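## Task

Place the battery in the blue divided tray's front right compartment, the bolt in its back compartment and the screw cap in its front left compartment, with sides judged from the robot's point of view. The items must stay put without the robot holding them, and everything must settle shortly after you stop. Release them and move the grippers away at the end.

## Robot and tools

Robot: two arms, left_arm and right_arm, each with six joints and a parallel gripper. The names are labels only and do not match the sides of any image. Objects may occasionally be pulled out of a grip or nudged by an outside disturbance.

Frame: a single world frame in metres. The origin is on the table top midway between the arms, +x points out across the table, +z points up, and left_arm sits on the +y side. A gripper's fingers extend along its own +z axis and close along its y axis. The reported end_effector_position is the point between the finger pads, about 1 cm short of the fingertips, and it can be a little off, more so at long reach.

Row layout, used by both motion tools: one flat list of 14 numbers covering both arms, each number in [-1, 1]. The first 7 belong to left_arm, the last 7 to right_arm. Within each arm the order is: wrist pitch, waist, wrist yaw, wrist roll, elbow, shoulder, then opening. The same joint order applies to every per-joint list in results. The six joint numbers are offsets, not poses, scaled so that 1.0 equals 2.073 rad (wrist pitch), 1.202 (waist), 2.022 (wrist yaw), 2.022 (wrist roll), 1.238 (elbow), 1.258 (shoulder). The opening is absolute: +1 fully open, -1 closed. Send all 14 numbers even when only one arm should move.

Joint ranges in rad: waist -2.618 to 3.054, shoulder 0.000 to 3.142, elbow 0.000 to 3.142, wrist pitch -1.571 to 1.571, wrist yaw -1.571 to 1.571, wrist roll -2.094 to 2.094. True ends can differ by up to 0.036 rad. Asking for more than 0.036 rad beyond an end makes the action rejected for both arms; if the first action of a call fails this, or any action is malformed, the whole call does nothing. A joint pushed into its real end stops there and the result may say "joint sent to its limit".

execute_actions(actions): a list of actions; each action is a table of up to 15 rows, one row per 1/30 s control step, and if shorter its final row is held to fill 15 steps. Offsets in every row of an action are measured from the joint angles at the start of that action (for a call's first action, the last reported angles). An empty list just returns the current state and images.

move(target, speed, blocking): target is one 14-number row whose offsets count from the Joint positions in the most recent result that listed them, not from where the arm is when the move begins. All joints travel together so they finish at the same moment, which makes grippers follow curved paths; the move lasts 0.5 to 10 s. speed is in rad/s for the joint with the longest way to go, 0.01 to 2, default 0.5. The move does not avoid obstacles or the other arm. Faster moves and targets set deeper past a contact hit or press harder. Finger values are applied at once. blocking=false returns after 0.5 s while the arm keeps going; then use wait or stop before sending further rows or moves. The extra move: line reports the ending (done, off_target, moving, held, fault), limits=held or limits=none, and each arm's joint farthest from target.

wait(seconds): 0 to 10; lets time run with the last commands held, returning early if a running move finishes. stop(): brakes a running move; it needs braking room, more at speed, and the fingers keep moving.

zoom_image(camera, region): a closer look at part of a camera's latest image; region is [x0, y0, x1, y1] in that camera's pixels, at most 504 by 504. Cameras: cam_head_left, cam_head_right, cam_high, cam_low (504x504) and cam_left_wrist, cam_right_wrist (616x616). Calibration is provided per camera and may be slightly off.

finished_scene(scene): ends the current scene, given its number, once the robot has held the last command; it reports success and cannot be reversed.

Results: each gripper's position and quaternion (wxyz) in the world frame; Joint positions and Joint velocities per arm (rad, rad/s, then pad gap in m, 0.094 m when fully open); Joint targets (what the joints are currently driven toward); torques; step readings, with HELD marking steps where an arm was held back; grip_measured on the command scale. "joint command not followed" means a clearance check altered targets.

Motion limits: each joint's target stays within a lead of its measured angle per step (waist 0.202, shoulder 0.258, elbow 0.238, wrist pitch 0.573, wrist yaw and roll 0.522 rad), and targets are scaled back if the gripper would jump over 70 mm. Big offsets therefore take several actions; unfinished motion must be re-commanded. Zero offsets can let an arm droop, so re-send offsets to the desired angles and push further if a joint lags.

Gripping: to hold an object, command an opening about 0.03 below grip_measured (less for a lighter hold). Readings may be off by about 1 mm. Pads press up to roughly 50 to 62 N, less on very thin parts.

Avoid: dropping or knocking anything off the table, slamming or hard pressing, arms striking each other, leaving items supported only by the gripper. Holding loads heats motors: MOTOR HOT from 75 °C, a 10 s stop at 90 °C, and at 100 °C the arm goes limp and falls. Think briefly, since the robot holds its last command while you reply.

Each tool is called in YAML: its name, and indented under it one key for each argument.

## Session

execute_actions:
  actions: []

Scene clock: 0.00 s.
left_arm: end_effector_position=(+0.4444, +0.5857, +0.3020) grip_measured=+1.000 end_effector_quat_wxyz=(+0.392, +0.621, +0.414, +0.537) | right_arm: end_effector_position=(+0.3955, -0.3971, +0.1861) grip_measured=+1.000 end_effector_quat_wxyz=(+0.566, +0.142, +0.805, -0.108)
Joint names: [wrist pitch, waist, wrist yaw, wrist roll, elbow, shoulder]
Joint positions: left_arm=[0.238 0.56  0.733 2.028 1.46  1.854 0.094] | right_arm=[ 0.354 -0.331  0.004 -0.012  0.769  1.466  0.094]
Joint velocities: left_arm=[-0.037 -0.002 -0.051  0.11  -0.022  0.002  0.   ] | right_arm=[-0.037 -0.002 -0.066  0.051 -0.007 -0.017  0.   ]
Joint torques (N m, as the arm reports them, + toward a larger angle): no reading
Joint targets: left_arm=[0.216 0.560 0.735 2.024 1.462 1.854] | right_arm=[0.366 -0.331 0.004 -0.012 0.781 1.453]
camera_calibration (this result's frames):
cam_left_wrist: T_world_to_cam=[[-0.158568, 0.198661, -0.967155, 0.239507], [-0.649386, 0.716884, 0.253723, -0.211257], [0.743743, 0.66829, 0.0153327, -0.606619], [0, 0, 0, 1]] pos_world=[0.35196, 0.509264, 0.294543]
cam_right_wrist: T_world_to_cam=[[-0.304138, -0.952424, -0.0197202, -0.249991], [-0.837653, 0.277233, -0.470615, 0.542433], [0.453692, -0.126613, -0.882118, 0.0397145], [0, 0, 0, 1]] pos_world=[0.360321, -0.383449, 0.28538]

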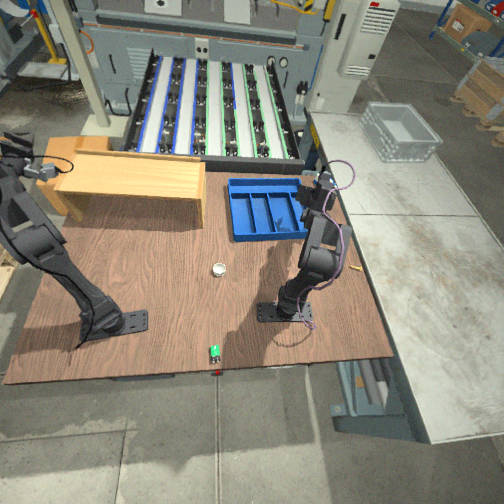

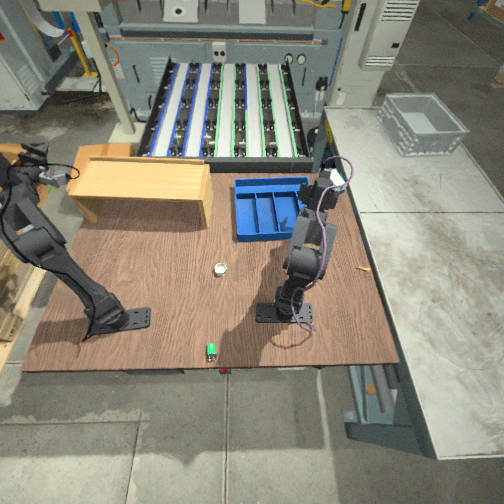

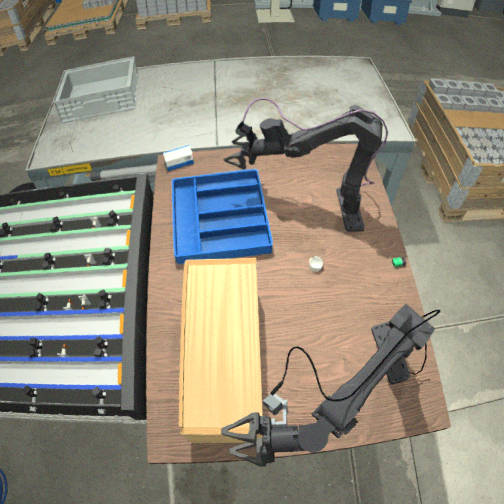

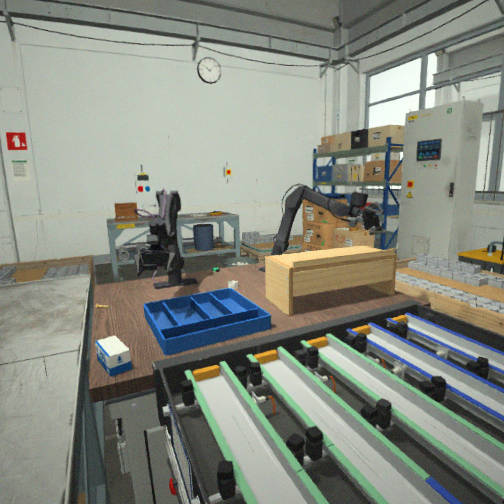

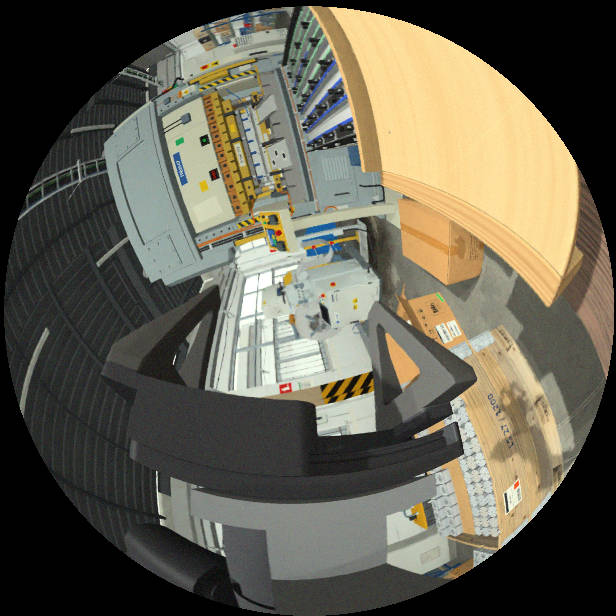

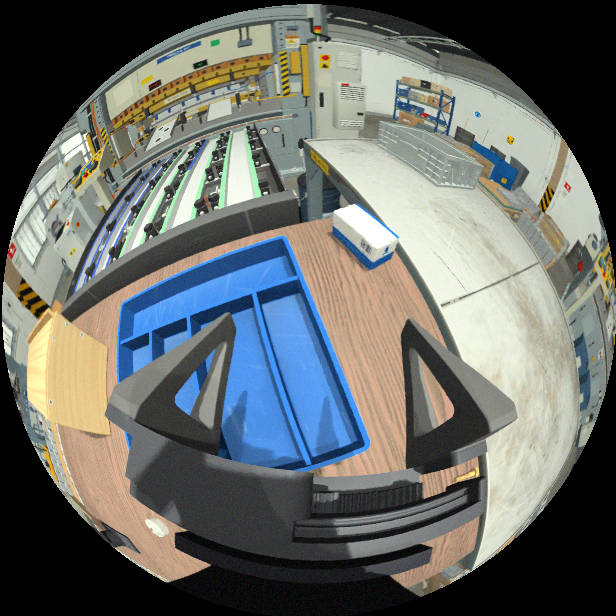

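zoom_image:
  camera: "cam_head_left"
  region: [180, 150, 400, 380]

zoom_image:
  camera: "cam_high"
  region: [140, 130, 440, 300]

Region (180, 150, 400, 380) of cam_head_left's 504x504 image, scaled by 2.191, with more detail than that image has; it fills the left 482 columns of this view, and the rest is white.

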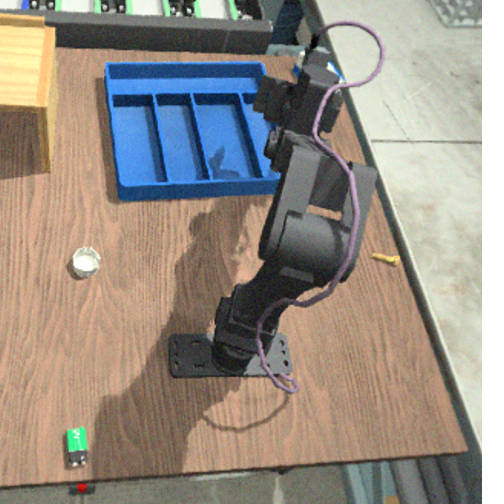

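Region (140, 130, 440, 300) of cam_high's 504x504 image, scaled by 1.680, with more detail than that image has; it fills the top 286 rows of this view, and the rest is white.

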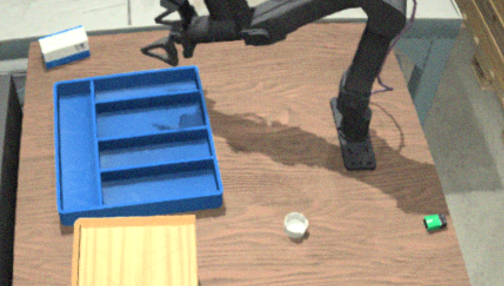

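move:
  target: [-0.404,-1.0,-0.3625,-0.5875,0.246,0.074,0.7, -0.805,-0.606,-0.002,0.327,0.683,0.316,0.0]
  speed: 0.9

Scene clock: 4.10 s.
left_arm: end_effector_position=(+0.4271, +0.0594, +0.2147) grip_measured=+0.701 end_effector_quat_wxyz=(+0.398, +0.578, +0.710, +0.062) | right_arm: end_effector_position=(+0.1327, -0.5425, +0.1139) grip_measured=+0.003 end_effector_quat_wxyz=(-0.006, +0.761, +0.649, -0.001)
Joint names: [wrist pitch, waist, wrist yaw, wrist roll, elbow, shoulder]
Joint positions: left_arm=[-0.565 -0.648  0.014  0.85   1.746  1.922  0.08 ] | right_arm=[-1.305 -1.057  0.004  0.644  1.583  1.86   0.047]
Joint velocities: left_arm=[-0.022 -0.007 -0.066 -0.081  0.002  0.002  0.001] | right_arm=[ 0.007  0.007  0.11   0.007 -0.007  0.012  0.001]
Joint torques (N m, as the arm reports them, + toward a larger angle): left_arm=[  1.21   0.47  -0.07  -0.06  11.21 -10.55] | right_arm=[ 0.03 -0.36 -0.06  0.09  8.88 -6.52]
Joint targets: left_arm=[-0.600 -0.642 0.000 0.841 1.765 1.947] | right_arm=[-1.315 -1.060 -0.000 0.649 1.614 1.864]
move: off_target (left_arm, right_arm); limits=none; left_arm: farthest joint: the wrist pitch, 0.034 radians from its target (0.837 radians at the start); right_arm: farthest joint: the elbow, 0.032 radians from its target (0.846 radians at the start)
camera_calibration (this result's frames):
cam_left_wrist: T_world_to_cam=[[-0.792262, -0.437533, -0.425307, 0.449017], [-0.51642, 0.852063, 0.0854323, 0.148241], [0.325009, 0.287322, -0.901008, 0.157574], [0, 0, 0, 1]] pos_world=[0.381081, 0.0248741, 0.320281]
cam_right_wrist: T_world_to_cam=[[-0.98425, 0.170241, -0.0476546, 0.232637], [0.0934706, 0.729937, 0.677093, 0.31991], [0.150054, 0.661975, -0.734352, 0.528127], [0, 0, 0, 1]] pos_world=[0.119823, -0.622725, 0.182308]

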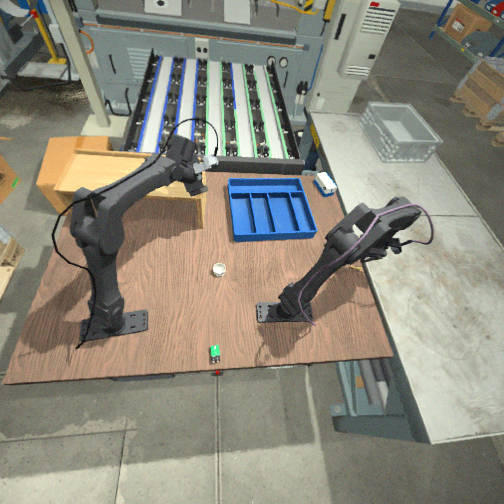

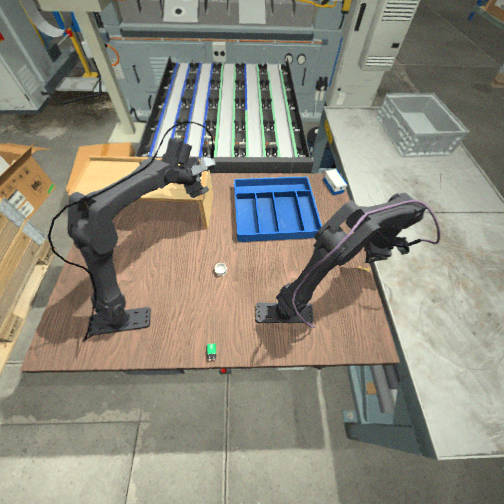

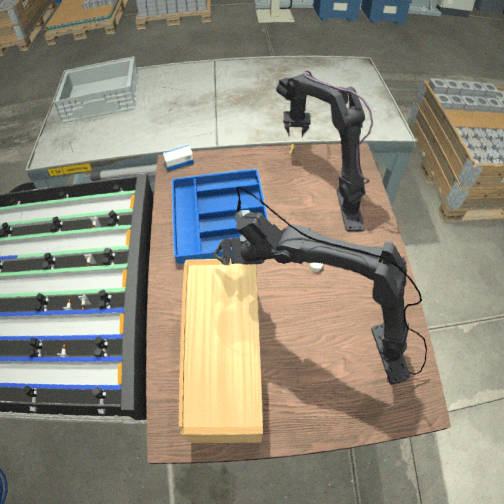

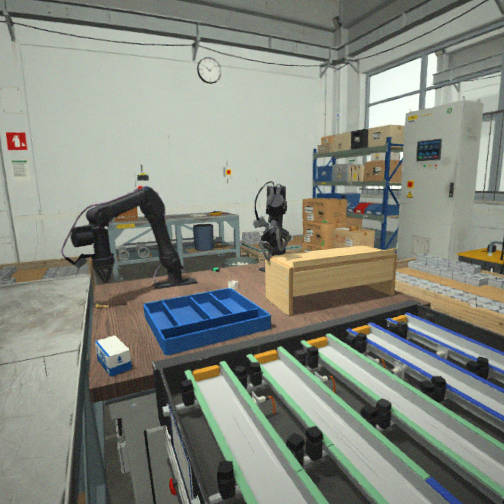

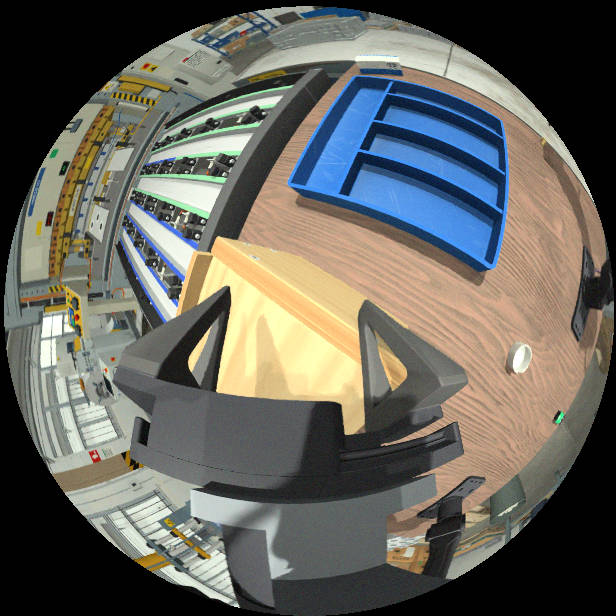

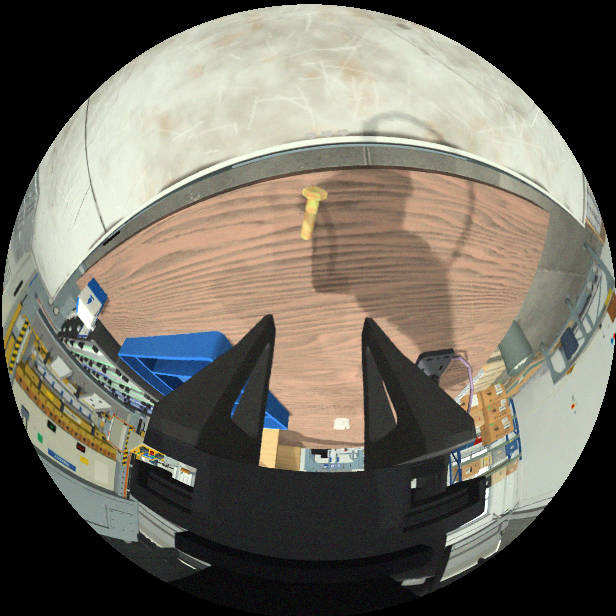

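move:
  target: [-0.345,-0.445,-0.005,0,-0.08,0.042,0.7, 0.147,-0.0216,0,0.087,-0.123,0.122,-0.3]
  speed: 0.6

Scene clock: 7.03 s.
left_arm: end_effector_position=(+0.1375, +0.0036, +0.1010) grip_measured=+0.701 end_effector_quat_wxyz=(+0.005, +0.813, +0.583, -0.005) | right_arm: end_effector_position=(+0.1375, -0.5647, +0.0245) grip_measured=-0.297 end_effector_quat_wxyz=(-0.011, +0.818, +0.575, -0.000)
Joint names: [wrist pitch, waist, wrist yaw, wrist roll, elbow, shoulder]
Joint positions: left_arm=[-1.265 -1.185  0.009  0.849  1.661  1.956  0.08 ] | right_arm=[-1.013 -1.074  0.004  0.814  1.438  2.017  0.033]
Joint velocities: left_arm=[ 0.037 -0.007 -0.051 -0.022  0.002 -0.017 -0.   ] | right_arm=[ 0.022 -0.012  0.007 -0.022 -0.002 -0.007  0.   ]
Joint torques (N m, as the arm reports them, + toward a larger angle): left_arm=[ 0.09  0.35 -0.03  0.04  6.83 -9.92] | right_arm=[ 0.25 -0.82 -0.01  0.05  5.22 -7.79]
Joint targets: left_arm=[-1.280 -1.183 0.004 0.849 1.647 1.975] | right_arm=[-1.001 -1.083 0.004 0.820 1.431 2.013]
move: done; limits=none; left_arm: farthest joint: the shoulder, 0.019 radians from its target (0.053 radians at the start); right_arm: farthest joint: the wrist pitch, 0.013 radians from its target (0.305 radians at the start)
camera_calibration (this result's frames):
cam_left_wrist: T_world_to_cam=[[-0.984431, 0.167117, 0.0544693, 0.122586], [0.157688, 0.702785, 0.693706, -0.0976055], [0.07765, 0.691495, -0.718196, 0.179334], [0, 0, 0, 1]] pos_world=[0.122143, -0.0758988, 0.189829]
cam_right_wrist: T_world_to_cam=[[-0.935607, 0.350848, -0.0393197, 0.331973], [0.231876, 0.694657, 0.680944, 0.357166], [0.266221, 0.627978, -0.731279, 0.441215], [0, 0, 0, 1]] pos_world=[0.110317, -0.641653, 0.092495]

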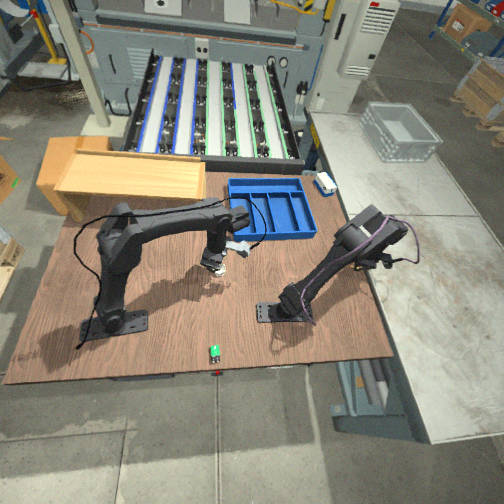

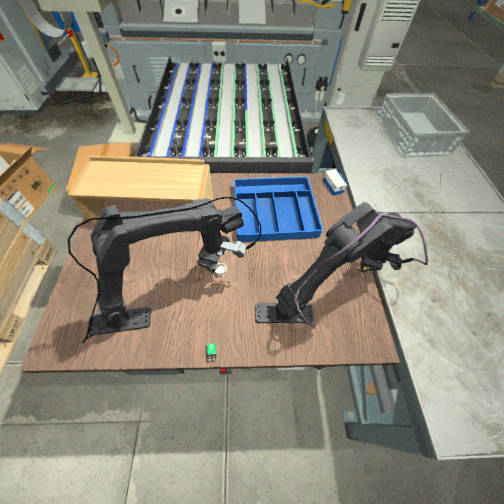

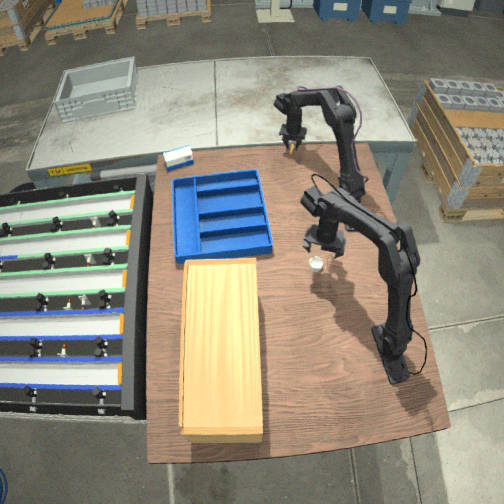

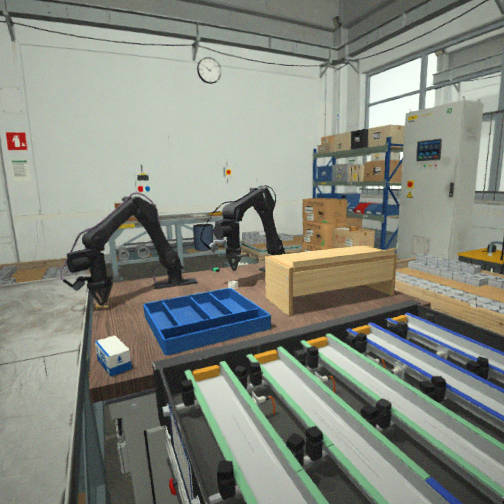

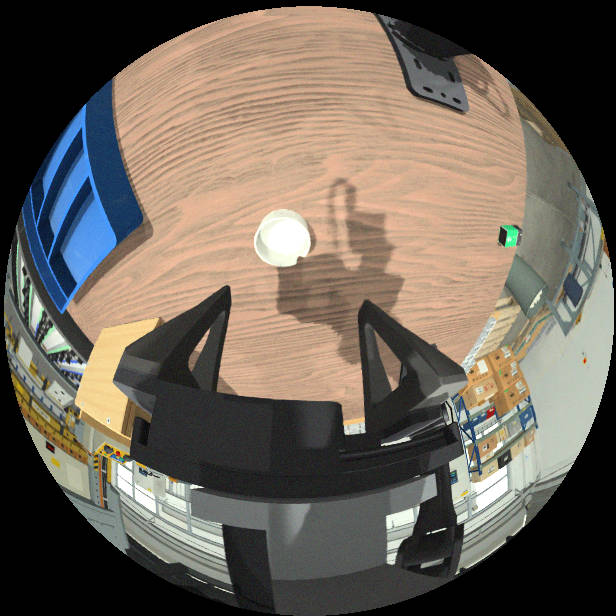

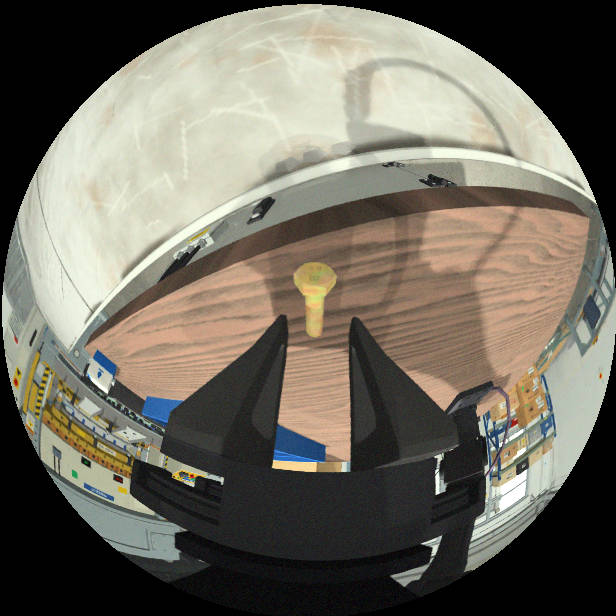

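move:
  target: [0.145,0.025,0,0,-0.156,0.108,1.0, 0.0396,0,0,0,-0.036,0.012,-0.3]
  speed: 0.4

Scene clock: 9.07 s.
left_arm: end_effector_position=(+0.1519, -0.0039, +0.0166) grip_measured=+1.000 end_effector_quat_wxyz=(+0.006, +0.806, +0.591, -0.005) | right_arm: end_effector_position=(+0.1391, -0.5678, +0.0107) grip_measured=-0.297 end_effector_quat_wxyz=(-0.002, +0.818, +0.575, -0.002)
Joint names: [wrist pitch, waist, wrist yaw, wrist roll, elbow, shoulder]
Joint positions: left_arm=[-0.972 -1.163  0.009  0.849  1.486  2.071  0.094] | right_arm=[-0.944 -1.074  0.004  0.814  1.401  2.032  0.033]
Joint velocities: left_arm=[ 0.022  0.002 -0.037  0.022 -0.012 -0.002  0.   ] | right_arm=[-0.095  0.002 -0.022  0.066  0.002 -0.007  0.001]
Joint torques (N m, as the arm reports them, + toward a larger angle): left_arm=[  0.27   0.7    0.07   0.05   5.77 -10.64] | right_arm=[ 0.27 -0.04 -0.01  0.01  4.99 -7.72]
Joint targets: left_arm=[-0.964 -1.155 0.009 0.849 1.467 2.092] | right_arm=[-0.931 -1.074 0.004 0.814 1.393 2.032]
move: off_target (left_arm); limits=none; left_arm: farthest joint: the shoulder, 0.021 radians from its target (0.136 radians at the start); right_arm: farthest joint: the wrist pitch, 0.013 radians from its target (0.082 radians at the start)
camera_calibration (this result's frames):
cam_left_wrist: T_world_to_cam=[[-0.987952, 0.145783, 0.0519353, 0.143079], [0.140813, 0.707585, 0.692456, -0.0334698], [0.0641994, 0.691427, -0.719589, 0.124914], [0, 0, 0, 1]] pos_world=[0.138049, -0.0835449, 0.105632]
cam_right_wrist: T_world_to_cam=[[-0.935225, 0.350096, -0.0527919, 0.333659], [0.226274, 0.7057, 0.671407, 0.375525], [0.272312, 0.615972, -0.739206, 0.425057], [0, 0, 0, 1]] pos_world=[0.111326, -0.643643, 0.0796889]

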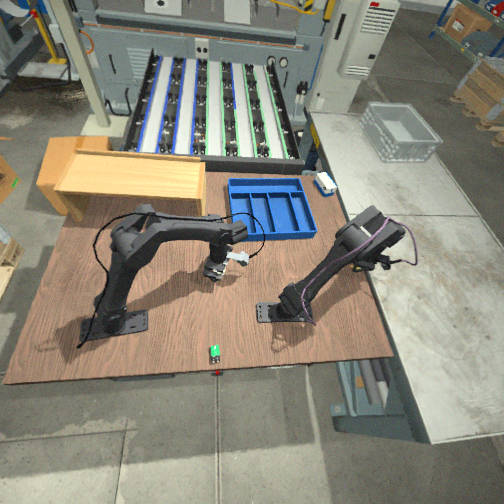

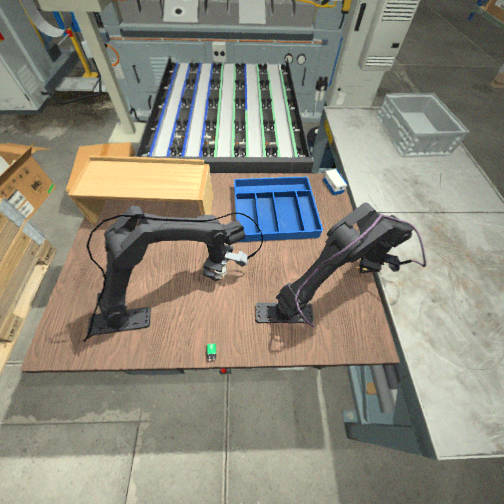

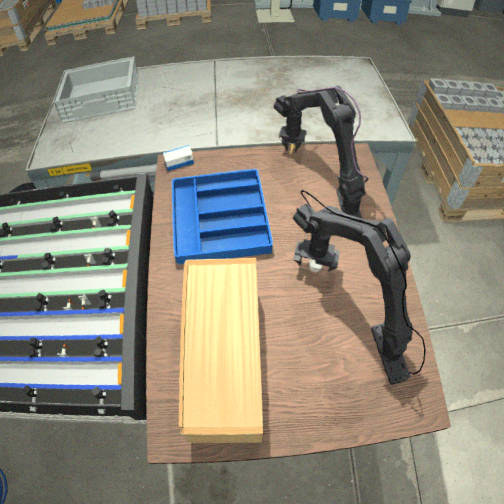

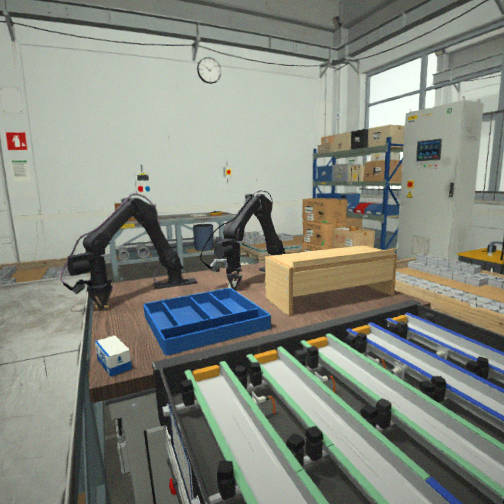

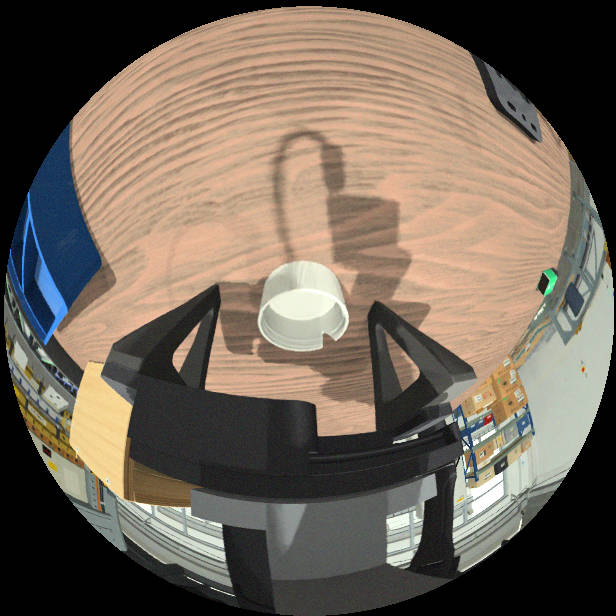

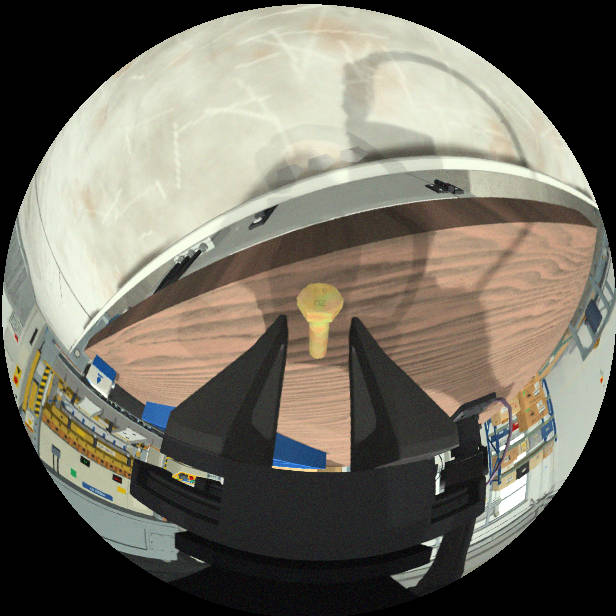

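execute_actions:
  actions:
    - [[0.004,0.007,0,0,-0.015,0.017,-0.1, 0.006,0,0,0,-0.006,0,-0.9]]
    - [[0,0,0,0,0,0,-0.1, 0,0,0,0,0,0,-0.9]]

Scene clock: 10.40 s.
left_arm: end_effector_position=(+0.1520, -0.0041, +0.0166) grip_measured=-0.083 end_effector_quat_wxyz=(+0.007, +0.806, +0.591, -0.005) | right_arm: end_effector_position=(+0.1391, -0.5679, +0.0107) grip_measured=-0.871 end_effector_quat_wxyz=(-0.002, +0.818, +0.575, -0.002)
Joint names: [wrist pitch, waist, wrist yaw, wrist roll, elbow, shoulder]
Joint positions: left_arm=[-0.972 -1.163  0.009  0.849  1.486  2.071  0.043] | right_arm=[-0.943 -1.074  0.004  0.814  1.401  2.032  0.006]
Joint velocities: left_arm=[ 0.022  0.002 -0.022  0.022  0.017  0.022 -0.001] | right_arm=[-0.022 -0.007  0.051 -0.007 -0.002 -0.007 -0.001]
Joint torques (N m, as the arm reports them, + toward a larger angle): left_arm=[  0.2    0.21   0.06   0.06   7.75 -12.85] | right_arm=[ 0.15 -0.03 -0.01  0.01  5.79 -7.74]
Joint targets: left_arm=[-0.972 -1.163 0.009 0.849 1.486 2.071] | right_arm=[-0.943 -1.074 0.004 0.814 1.401 2.032]
Step readings (joint positions; steps 1 to 15: 1st action; 16 to 30: 2nd action):
0: left_arm=[-0.972 -1.163 0.009 0.849 1.486 2.071] | right_arm=[-0.944 -1.074 0.004 0.814 1.401 2.032]
1: left_arm=[-0.972 -1.163 0.009 0.849 1.486 2.071] | right_arm=[-0.944 -1.074 0.004 0.814 1.401 2.032]
2: left_arm=[-0.972 -1.163 0.009 0.849 1.486 2.071] | right_arm=[-0.944 -1.074 0.004 0.814 1.401 2.032]
4: left_arm=[-0.972 -1.163 0.009 0.849 1.486 2.071] | right_arm=[-0.943 -1.074 0.004 0.814 1.401 2.032]
8: left_arm=[-0.972 -1.163 0.009 0.849 1.486 2.071] | right_arm=[-0.943 -1.074 0.004 0.814 1.401 2.032]
15: left_arm=[-0.972 -1.163 0.009 0.849 1.486 2.071] | right_arm=[-0.943 -1.074 0.004 0.814 1.401 2.032]
16: left_arm=[-0.972 -1.163 0.009 0.849 1.486 2.071] | right_arm=[-0.943 -1.074 0.004 0.814 1.401 2.032]
17: left_arm=[-0.972 -1.163 0.009 0.849 1.486 2.071] | right_arm=[-0.943 -1.074 0.004 0.814 1.401 2.032]
19: left_arm=[-0.972 -1.163 0.009 0.849 1.486 2.071] | right_arm=[-0.943 -1.074 0.004 0.814 1.401 2.032]
23: left_arm=[-0.972 -1.163 0.009 0.849 1.486 2.071] | right_arm=[-0.943 -1.074 0.004 0.814 1.401 2.032]
30: Joint positions above
camera_calibration (this result's frames):
cam_left_wrist: T_world_to_cam=[[-0.987973, 0.145816, 0.0514499, 0.143211], [0.14054, 0.708037, 0.692049, -0.0333203], [0.0644838, 0.690957, -0.720014, 0.124984], [0, 0, 0, 1]] pos_world=[0.138112, -0.0836491, 0.105681]
cam_right_wrist: T_world_to_cam=[[-0.935216, 0.350078, -0.0530724, 0.33372], [0.226159, 0.705928, 0.671206, 0.375723], [0.27244, 0.61572, -0.739368, 0.424938], [0, 0, 0, 1]] pos_world=[0.111357, -0.643704, 0.0797095]

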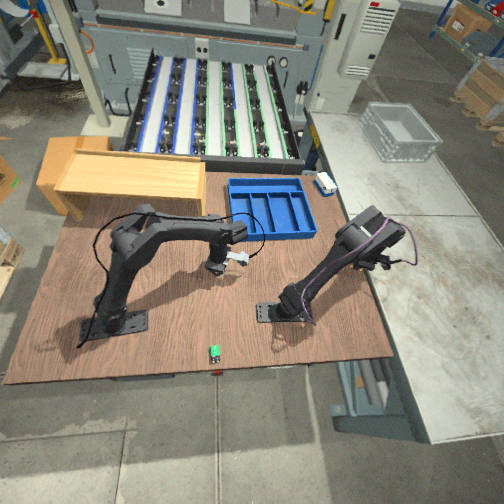

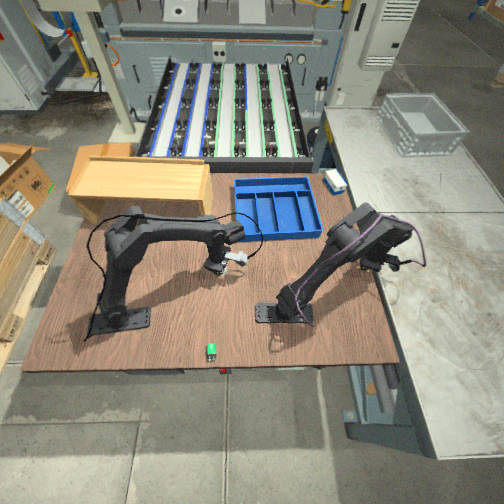

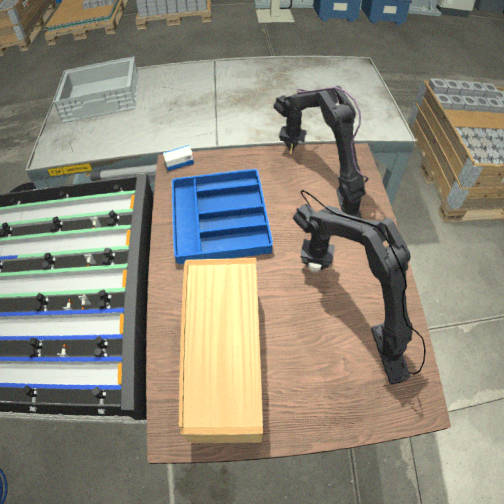

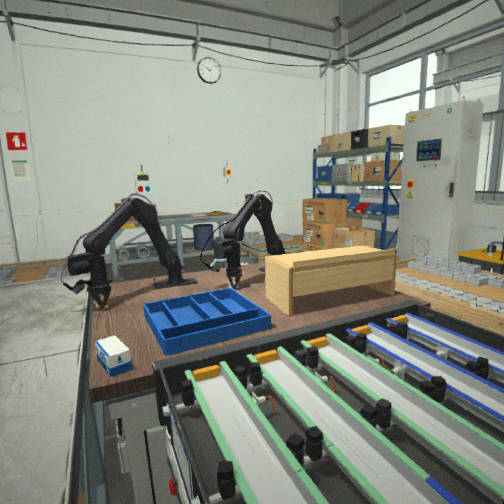

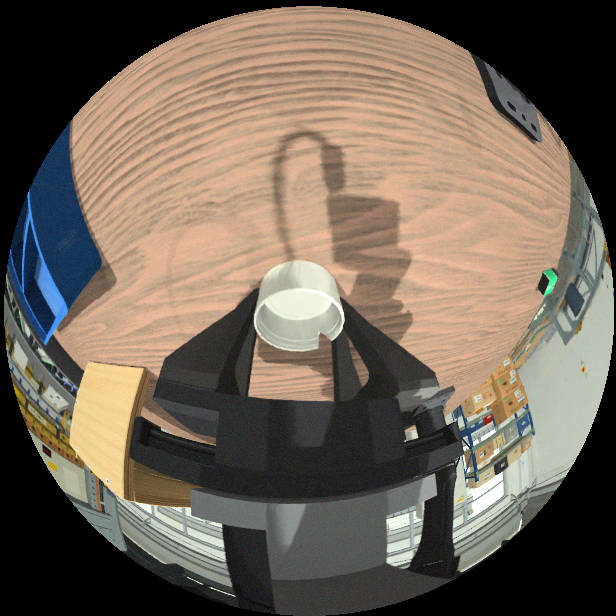

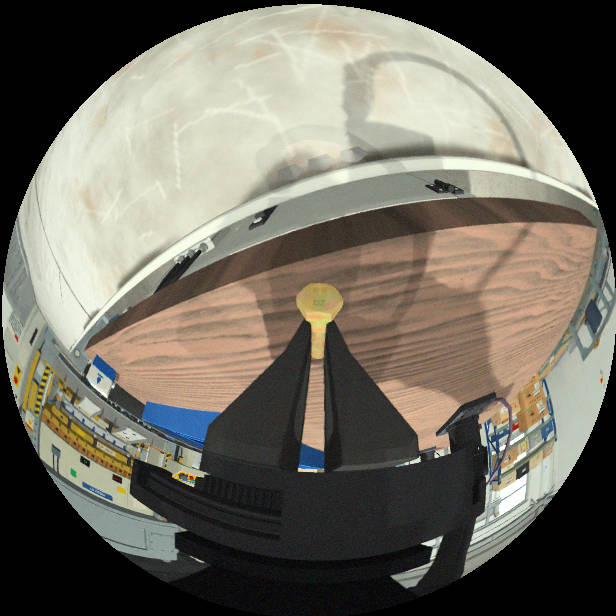

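move:
  target: [-0.028,0.175,0,0,0.2116,-0.068,-0.115, 0.06,0.831,0,-0.477,0.72,0.327,-0.9]
  speed: 0.8

Scene clock: 14.33 s.
left_arm: end_effector_position=(+0.2606, -0.0042, +0.1127) grip_measured=-0.091 end_effector_quat_wxyz=(+0.144, +0.734, +0.664, -0.002) | right_arm: end_effector_position=(+0.5729, -0.2979, +0.0882) grip_measured=-0.870 end_effector_quat_wxyz=(+0.268, -0.021, +0.963, -0.033)
Joint names: [wrist pitch, waist, wrist yaw, wrist roll, elbow, shoulder]
Joint positions: left_arm=[-1.011 -0.957  0.009  0.849  1.731  2.002  0.043] | right_arm=[-0.835 -0.073  0.001 -0.145  2.261  2.449  0.006]
Joint velocities: left_arm=[-0.081 -0.017  0.022 -0.081 -0.022  0.007 -0.   ] | right_arm=[-0.051  0.012 -0.037  0.007 -0.002  0.022 -0.001]
Joint torques (N m, as the arm reports them, + toward a larger angle): left_arm=[  0.57   0.48  -0.02   0.05  10.07 -14.4 ] | right_arm=[  1.29  -0.23   0.02   0.     9.88 -11.69]
Joint targets: left_arm=[-1.030 -0.953 0.009 0.849 1.748 1.986] | right_arm=[-0.819 -0.075 0.004 -0.150 2.293 2.443]
move: off_target (right_arm); limits=none; left_arm: farthest joint: the wrist pitch, 0.020 radians from its target (0.058 radians at the start); right_arm: farthest joint: the elbow, 0.032 radians from its target (0.891 radians at the start)
camera_calibration (this result's frames):
cam_left_wrist: T_world_to_cam=[[-0.990074, -0.0670346, -0.123528, 0.264977], [-0.122201, 0.844753, 0.521018, -0.0267061], [0.0694246, 0.530941, -0.84456, 0.199309], [0, 0, 0, 1]] pos_world=[0.245246, -0.0654985, 0.214974]
cam_right_wrist: T_world_to_cam=[[0.0414555, -0.998952, 0.01939, -0.318841], [-0.980272, -0.0369112, 0.194175, 0.546937], [-0.193256, -0.0270571, -0.980775, 0.2944], [0, 0, 0, 1]] pos_world=[0.606259, -0.290353, 0.188721]

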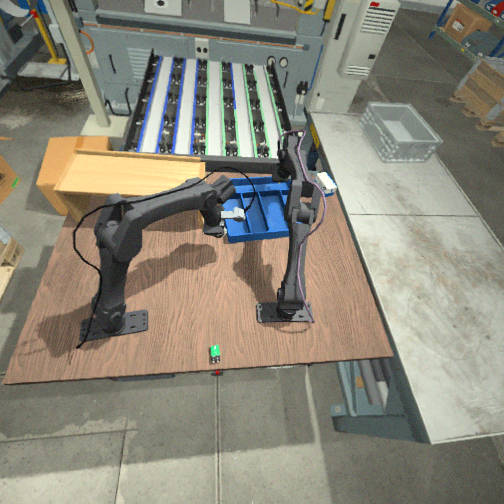

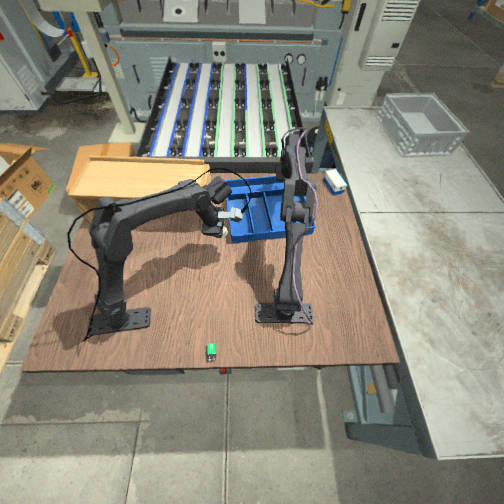

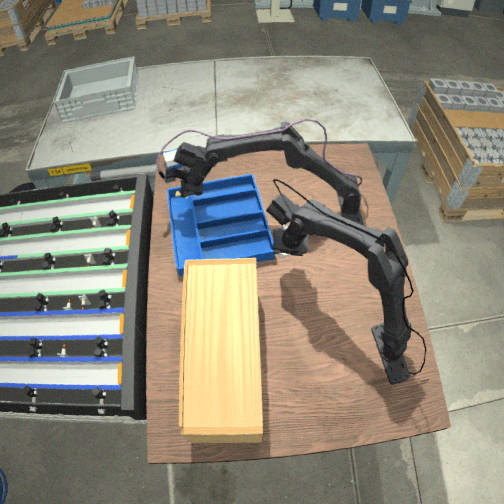

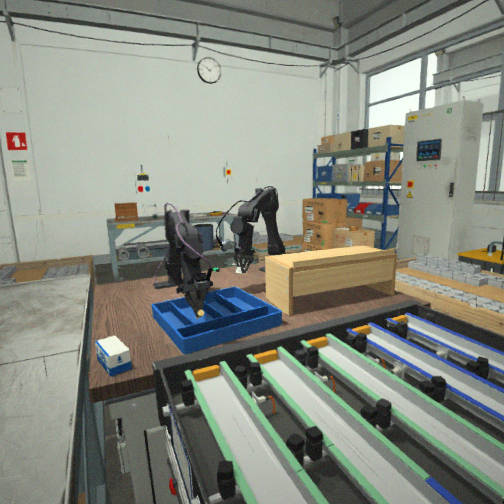

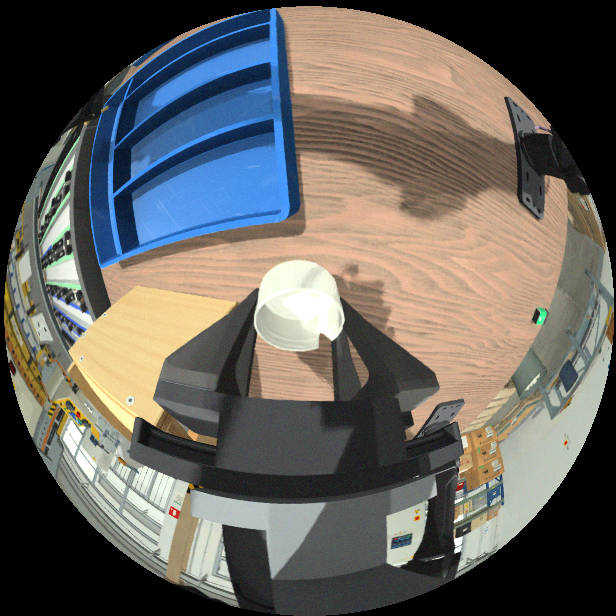

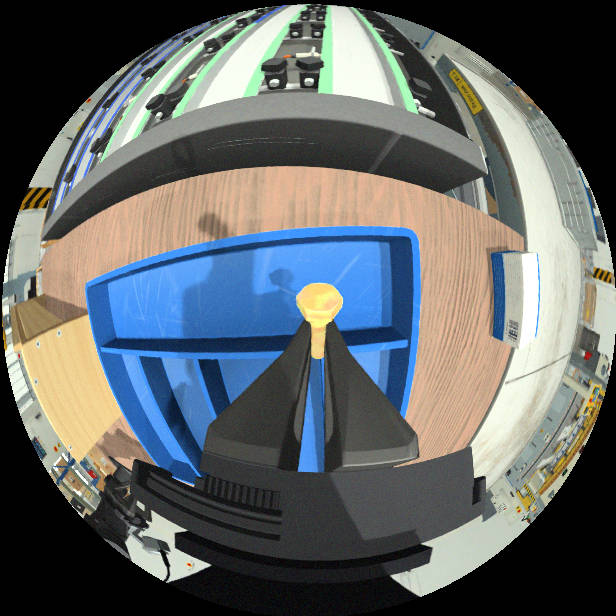

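zoom_image:
  camera: "cam_left_wrist"
  region: [60, 0, 360, 300]

zoom_image:
  camera: "cam_head_left"
  region: [180, 150, 380, 280]

Region (60, 0, 360, 300) of cam_left_wrist's 616x616 image, scaled by 1.680, with more detail than that image has.

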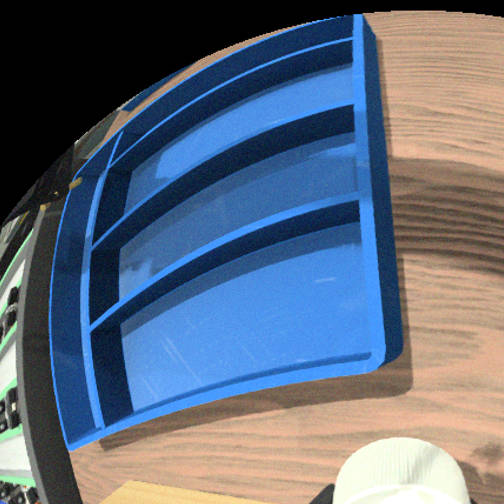

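Region (180, 150, 380, 280) of cam_head_left's 504x504 image, scaled by 2.520, with more detail than that image has; it fills the top 328 rows of this view, and the rest is white.

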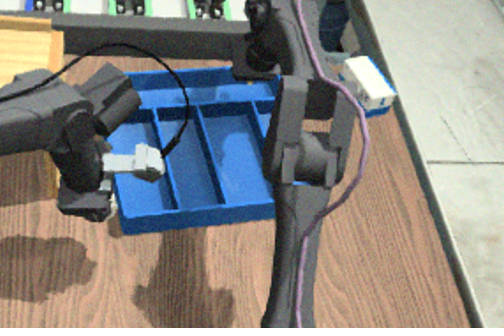

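move:
  target: [0.121,0.032,0,0,0.2835,0.2766,-0.115, 0.104,0,0,0,-0.072,0.076,-0.9]
  speed: 0.5

Scene clock: 17.40 s.
left_arm: end_effector_position=(+0.3614, -0.0846, +0.0860) grip_measured=-0.091 end_effector_quat_wxyz=(+0.264, +0.705, +0.658, +0.004) | right_arm: end_effector_position=(+0.5913, -0.2998, +0.0283) grip_measured=-0.870 end_effector_quat_wxyz=(+0.280, -0.021, +0.959, -0.035)
Joint names: [wrist pitch, waist, wrist yaw, wrist roll, elbow, shoulder]
Joint positions: left_arm=[-0.76  -0.925  0.009  0.849  2.058  2.335  0.043] | right_arm=[-0.639 -0.073  0.001 -0.145  2.183  2.543  0.006]
Joint velocities: left_arm=[ 0.022  0.007  0.081 -0.022 -0.007  0.002  0.   ] | right_arm=[ 0.037  0.007 -0.007 -0.066 -0.012  0.007 -0.   ]
Joint torques (N m, as the arm reports them, + toward a larger angle): left_arm=[  1.15   0.57   0.04   0.01  11.07 -15.03] | right_arm=[  1.36  -0.02  -0.01   0.01   5.96 -11.64]
Joint targets: left_arm=[-0.760 -0.918 0.009 0.849 2.082 2.349] | right_arm=[-0.619 -0.073 0.001 -0.145 2.171 2.544]
move: off_target (left_arm); limits=none; left_arm: farthest joint: the elbow, 0.024 radians from its target (0.351 radians at the start); right_arm: farthest joint: the wrist pitch, 0.020 radians from its target (0.216 radians at the start)
camera_calibration (this result's frames):
cam_left_wrist: T_world_to_cam=[[-0.953215, -0.133426, -0.271254, 0.349848], [-0.2237, 0.914877, 0.336092, 0.126024], [0.203321, 0.381047, -0.901922, 0.156306], [0, 0, 0, 1]] pos_world=[0.329892, -0.128178, 0.193518]
cam_right_wrist: T_world_to_cam=[[0.0412722, -0.998884, 0.0229849, -0.32027], [-0.98462, -0.0367527, 0.170798, 0.579819], [-0.169763, -0.0296806, -0.985038, 0.224671], [0, 0, 0, 1]] pos_world=[0.622261, -0.291934, 0.129639]

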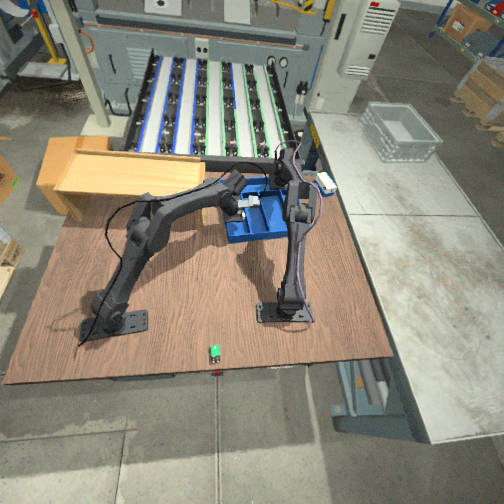

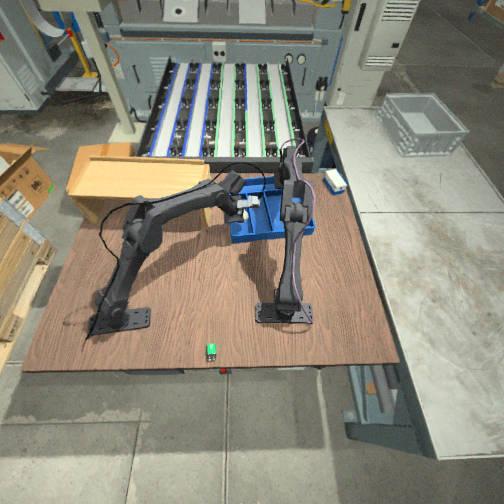

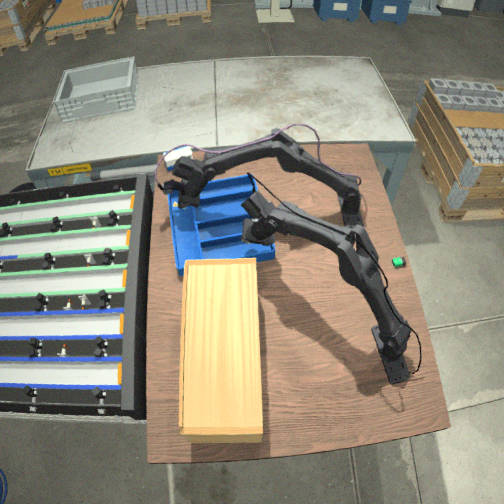

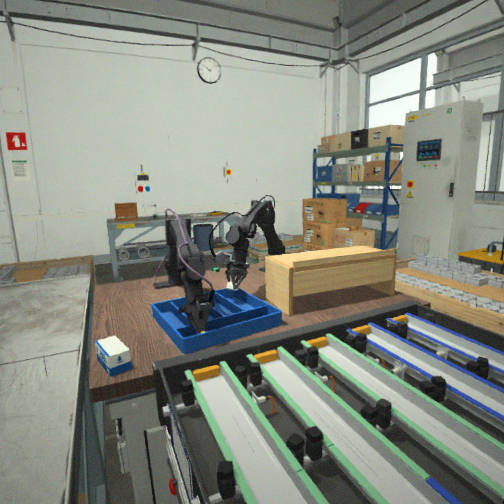

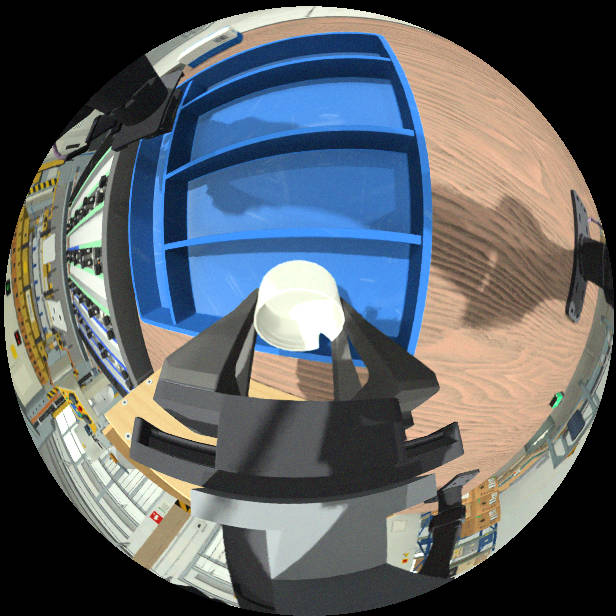

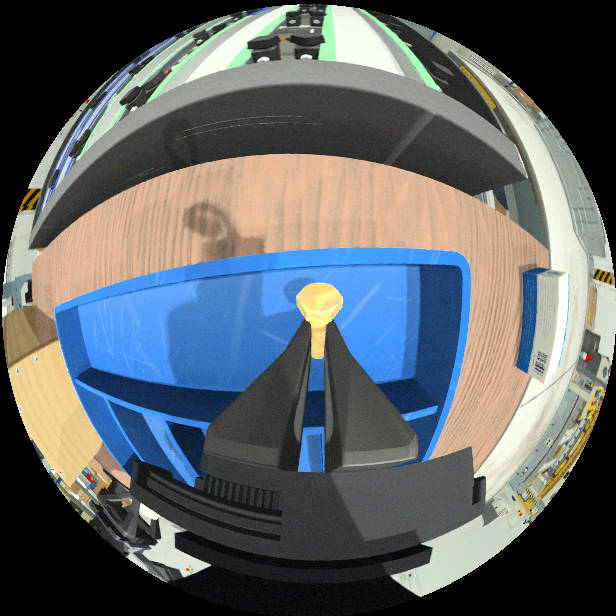

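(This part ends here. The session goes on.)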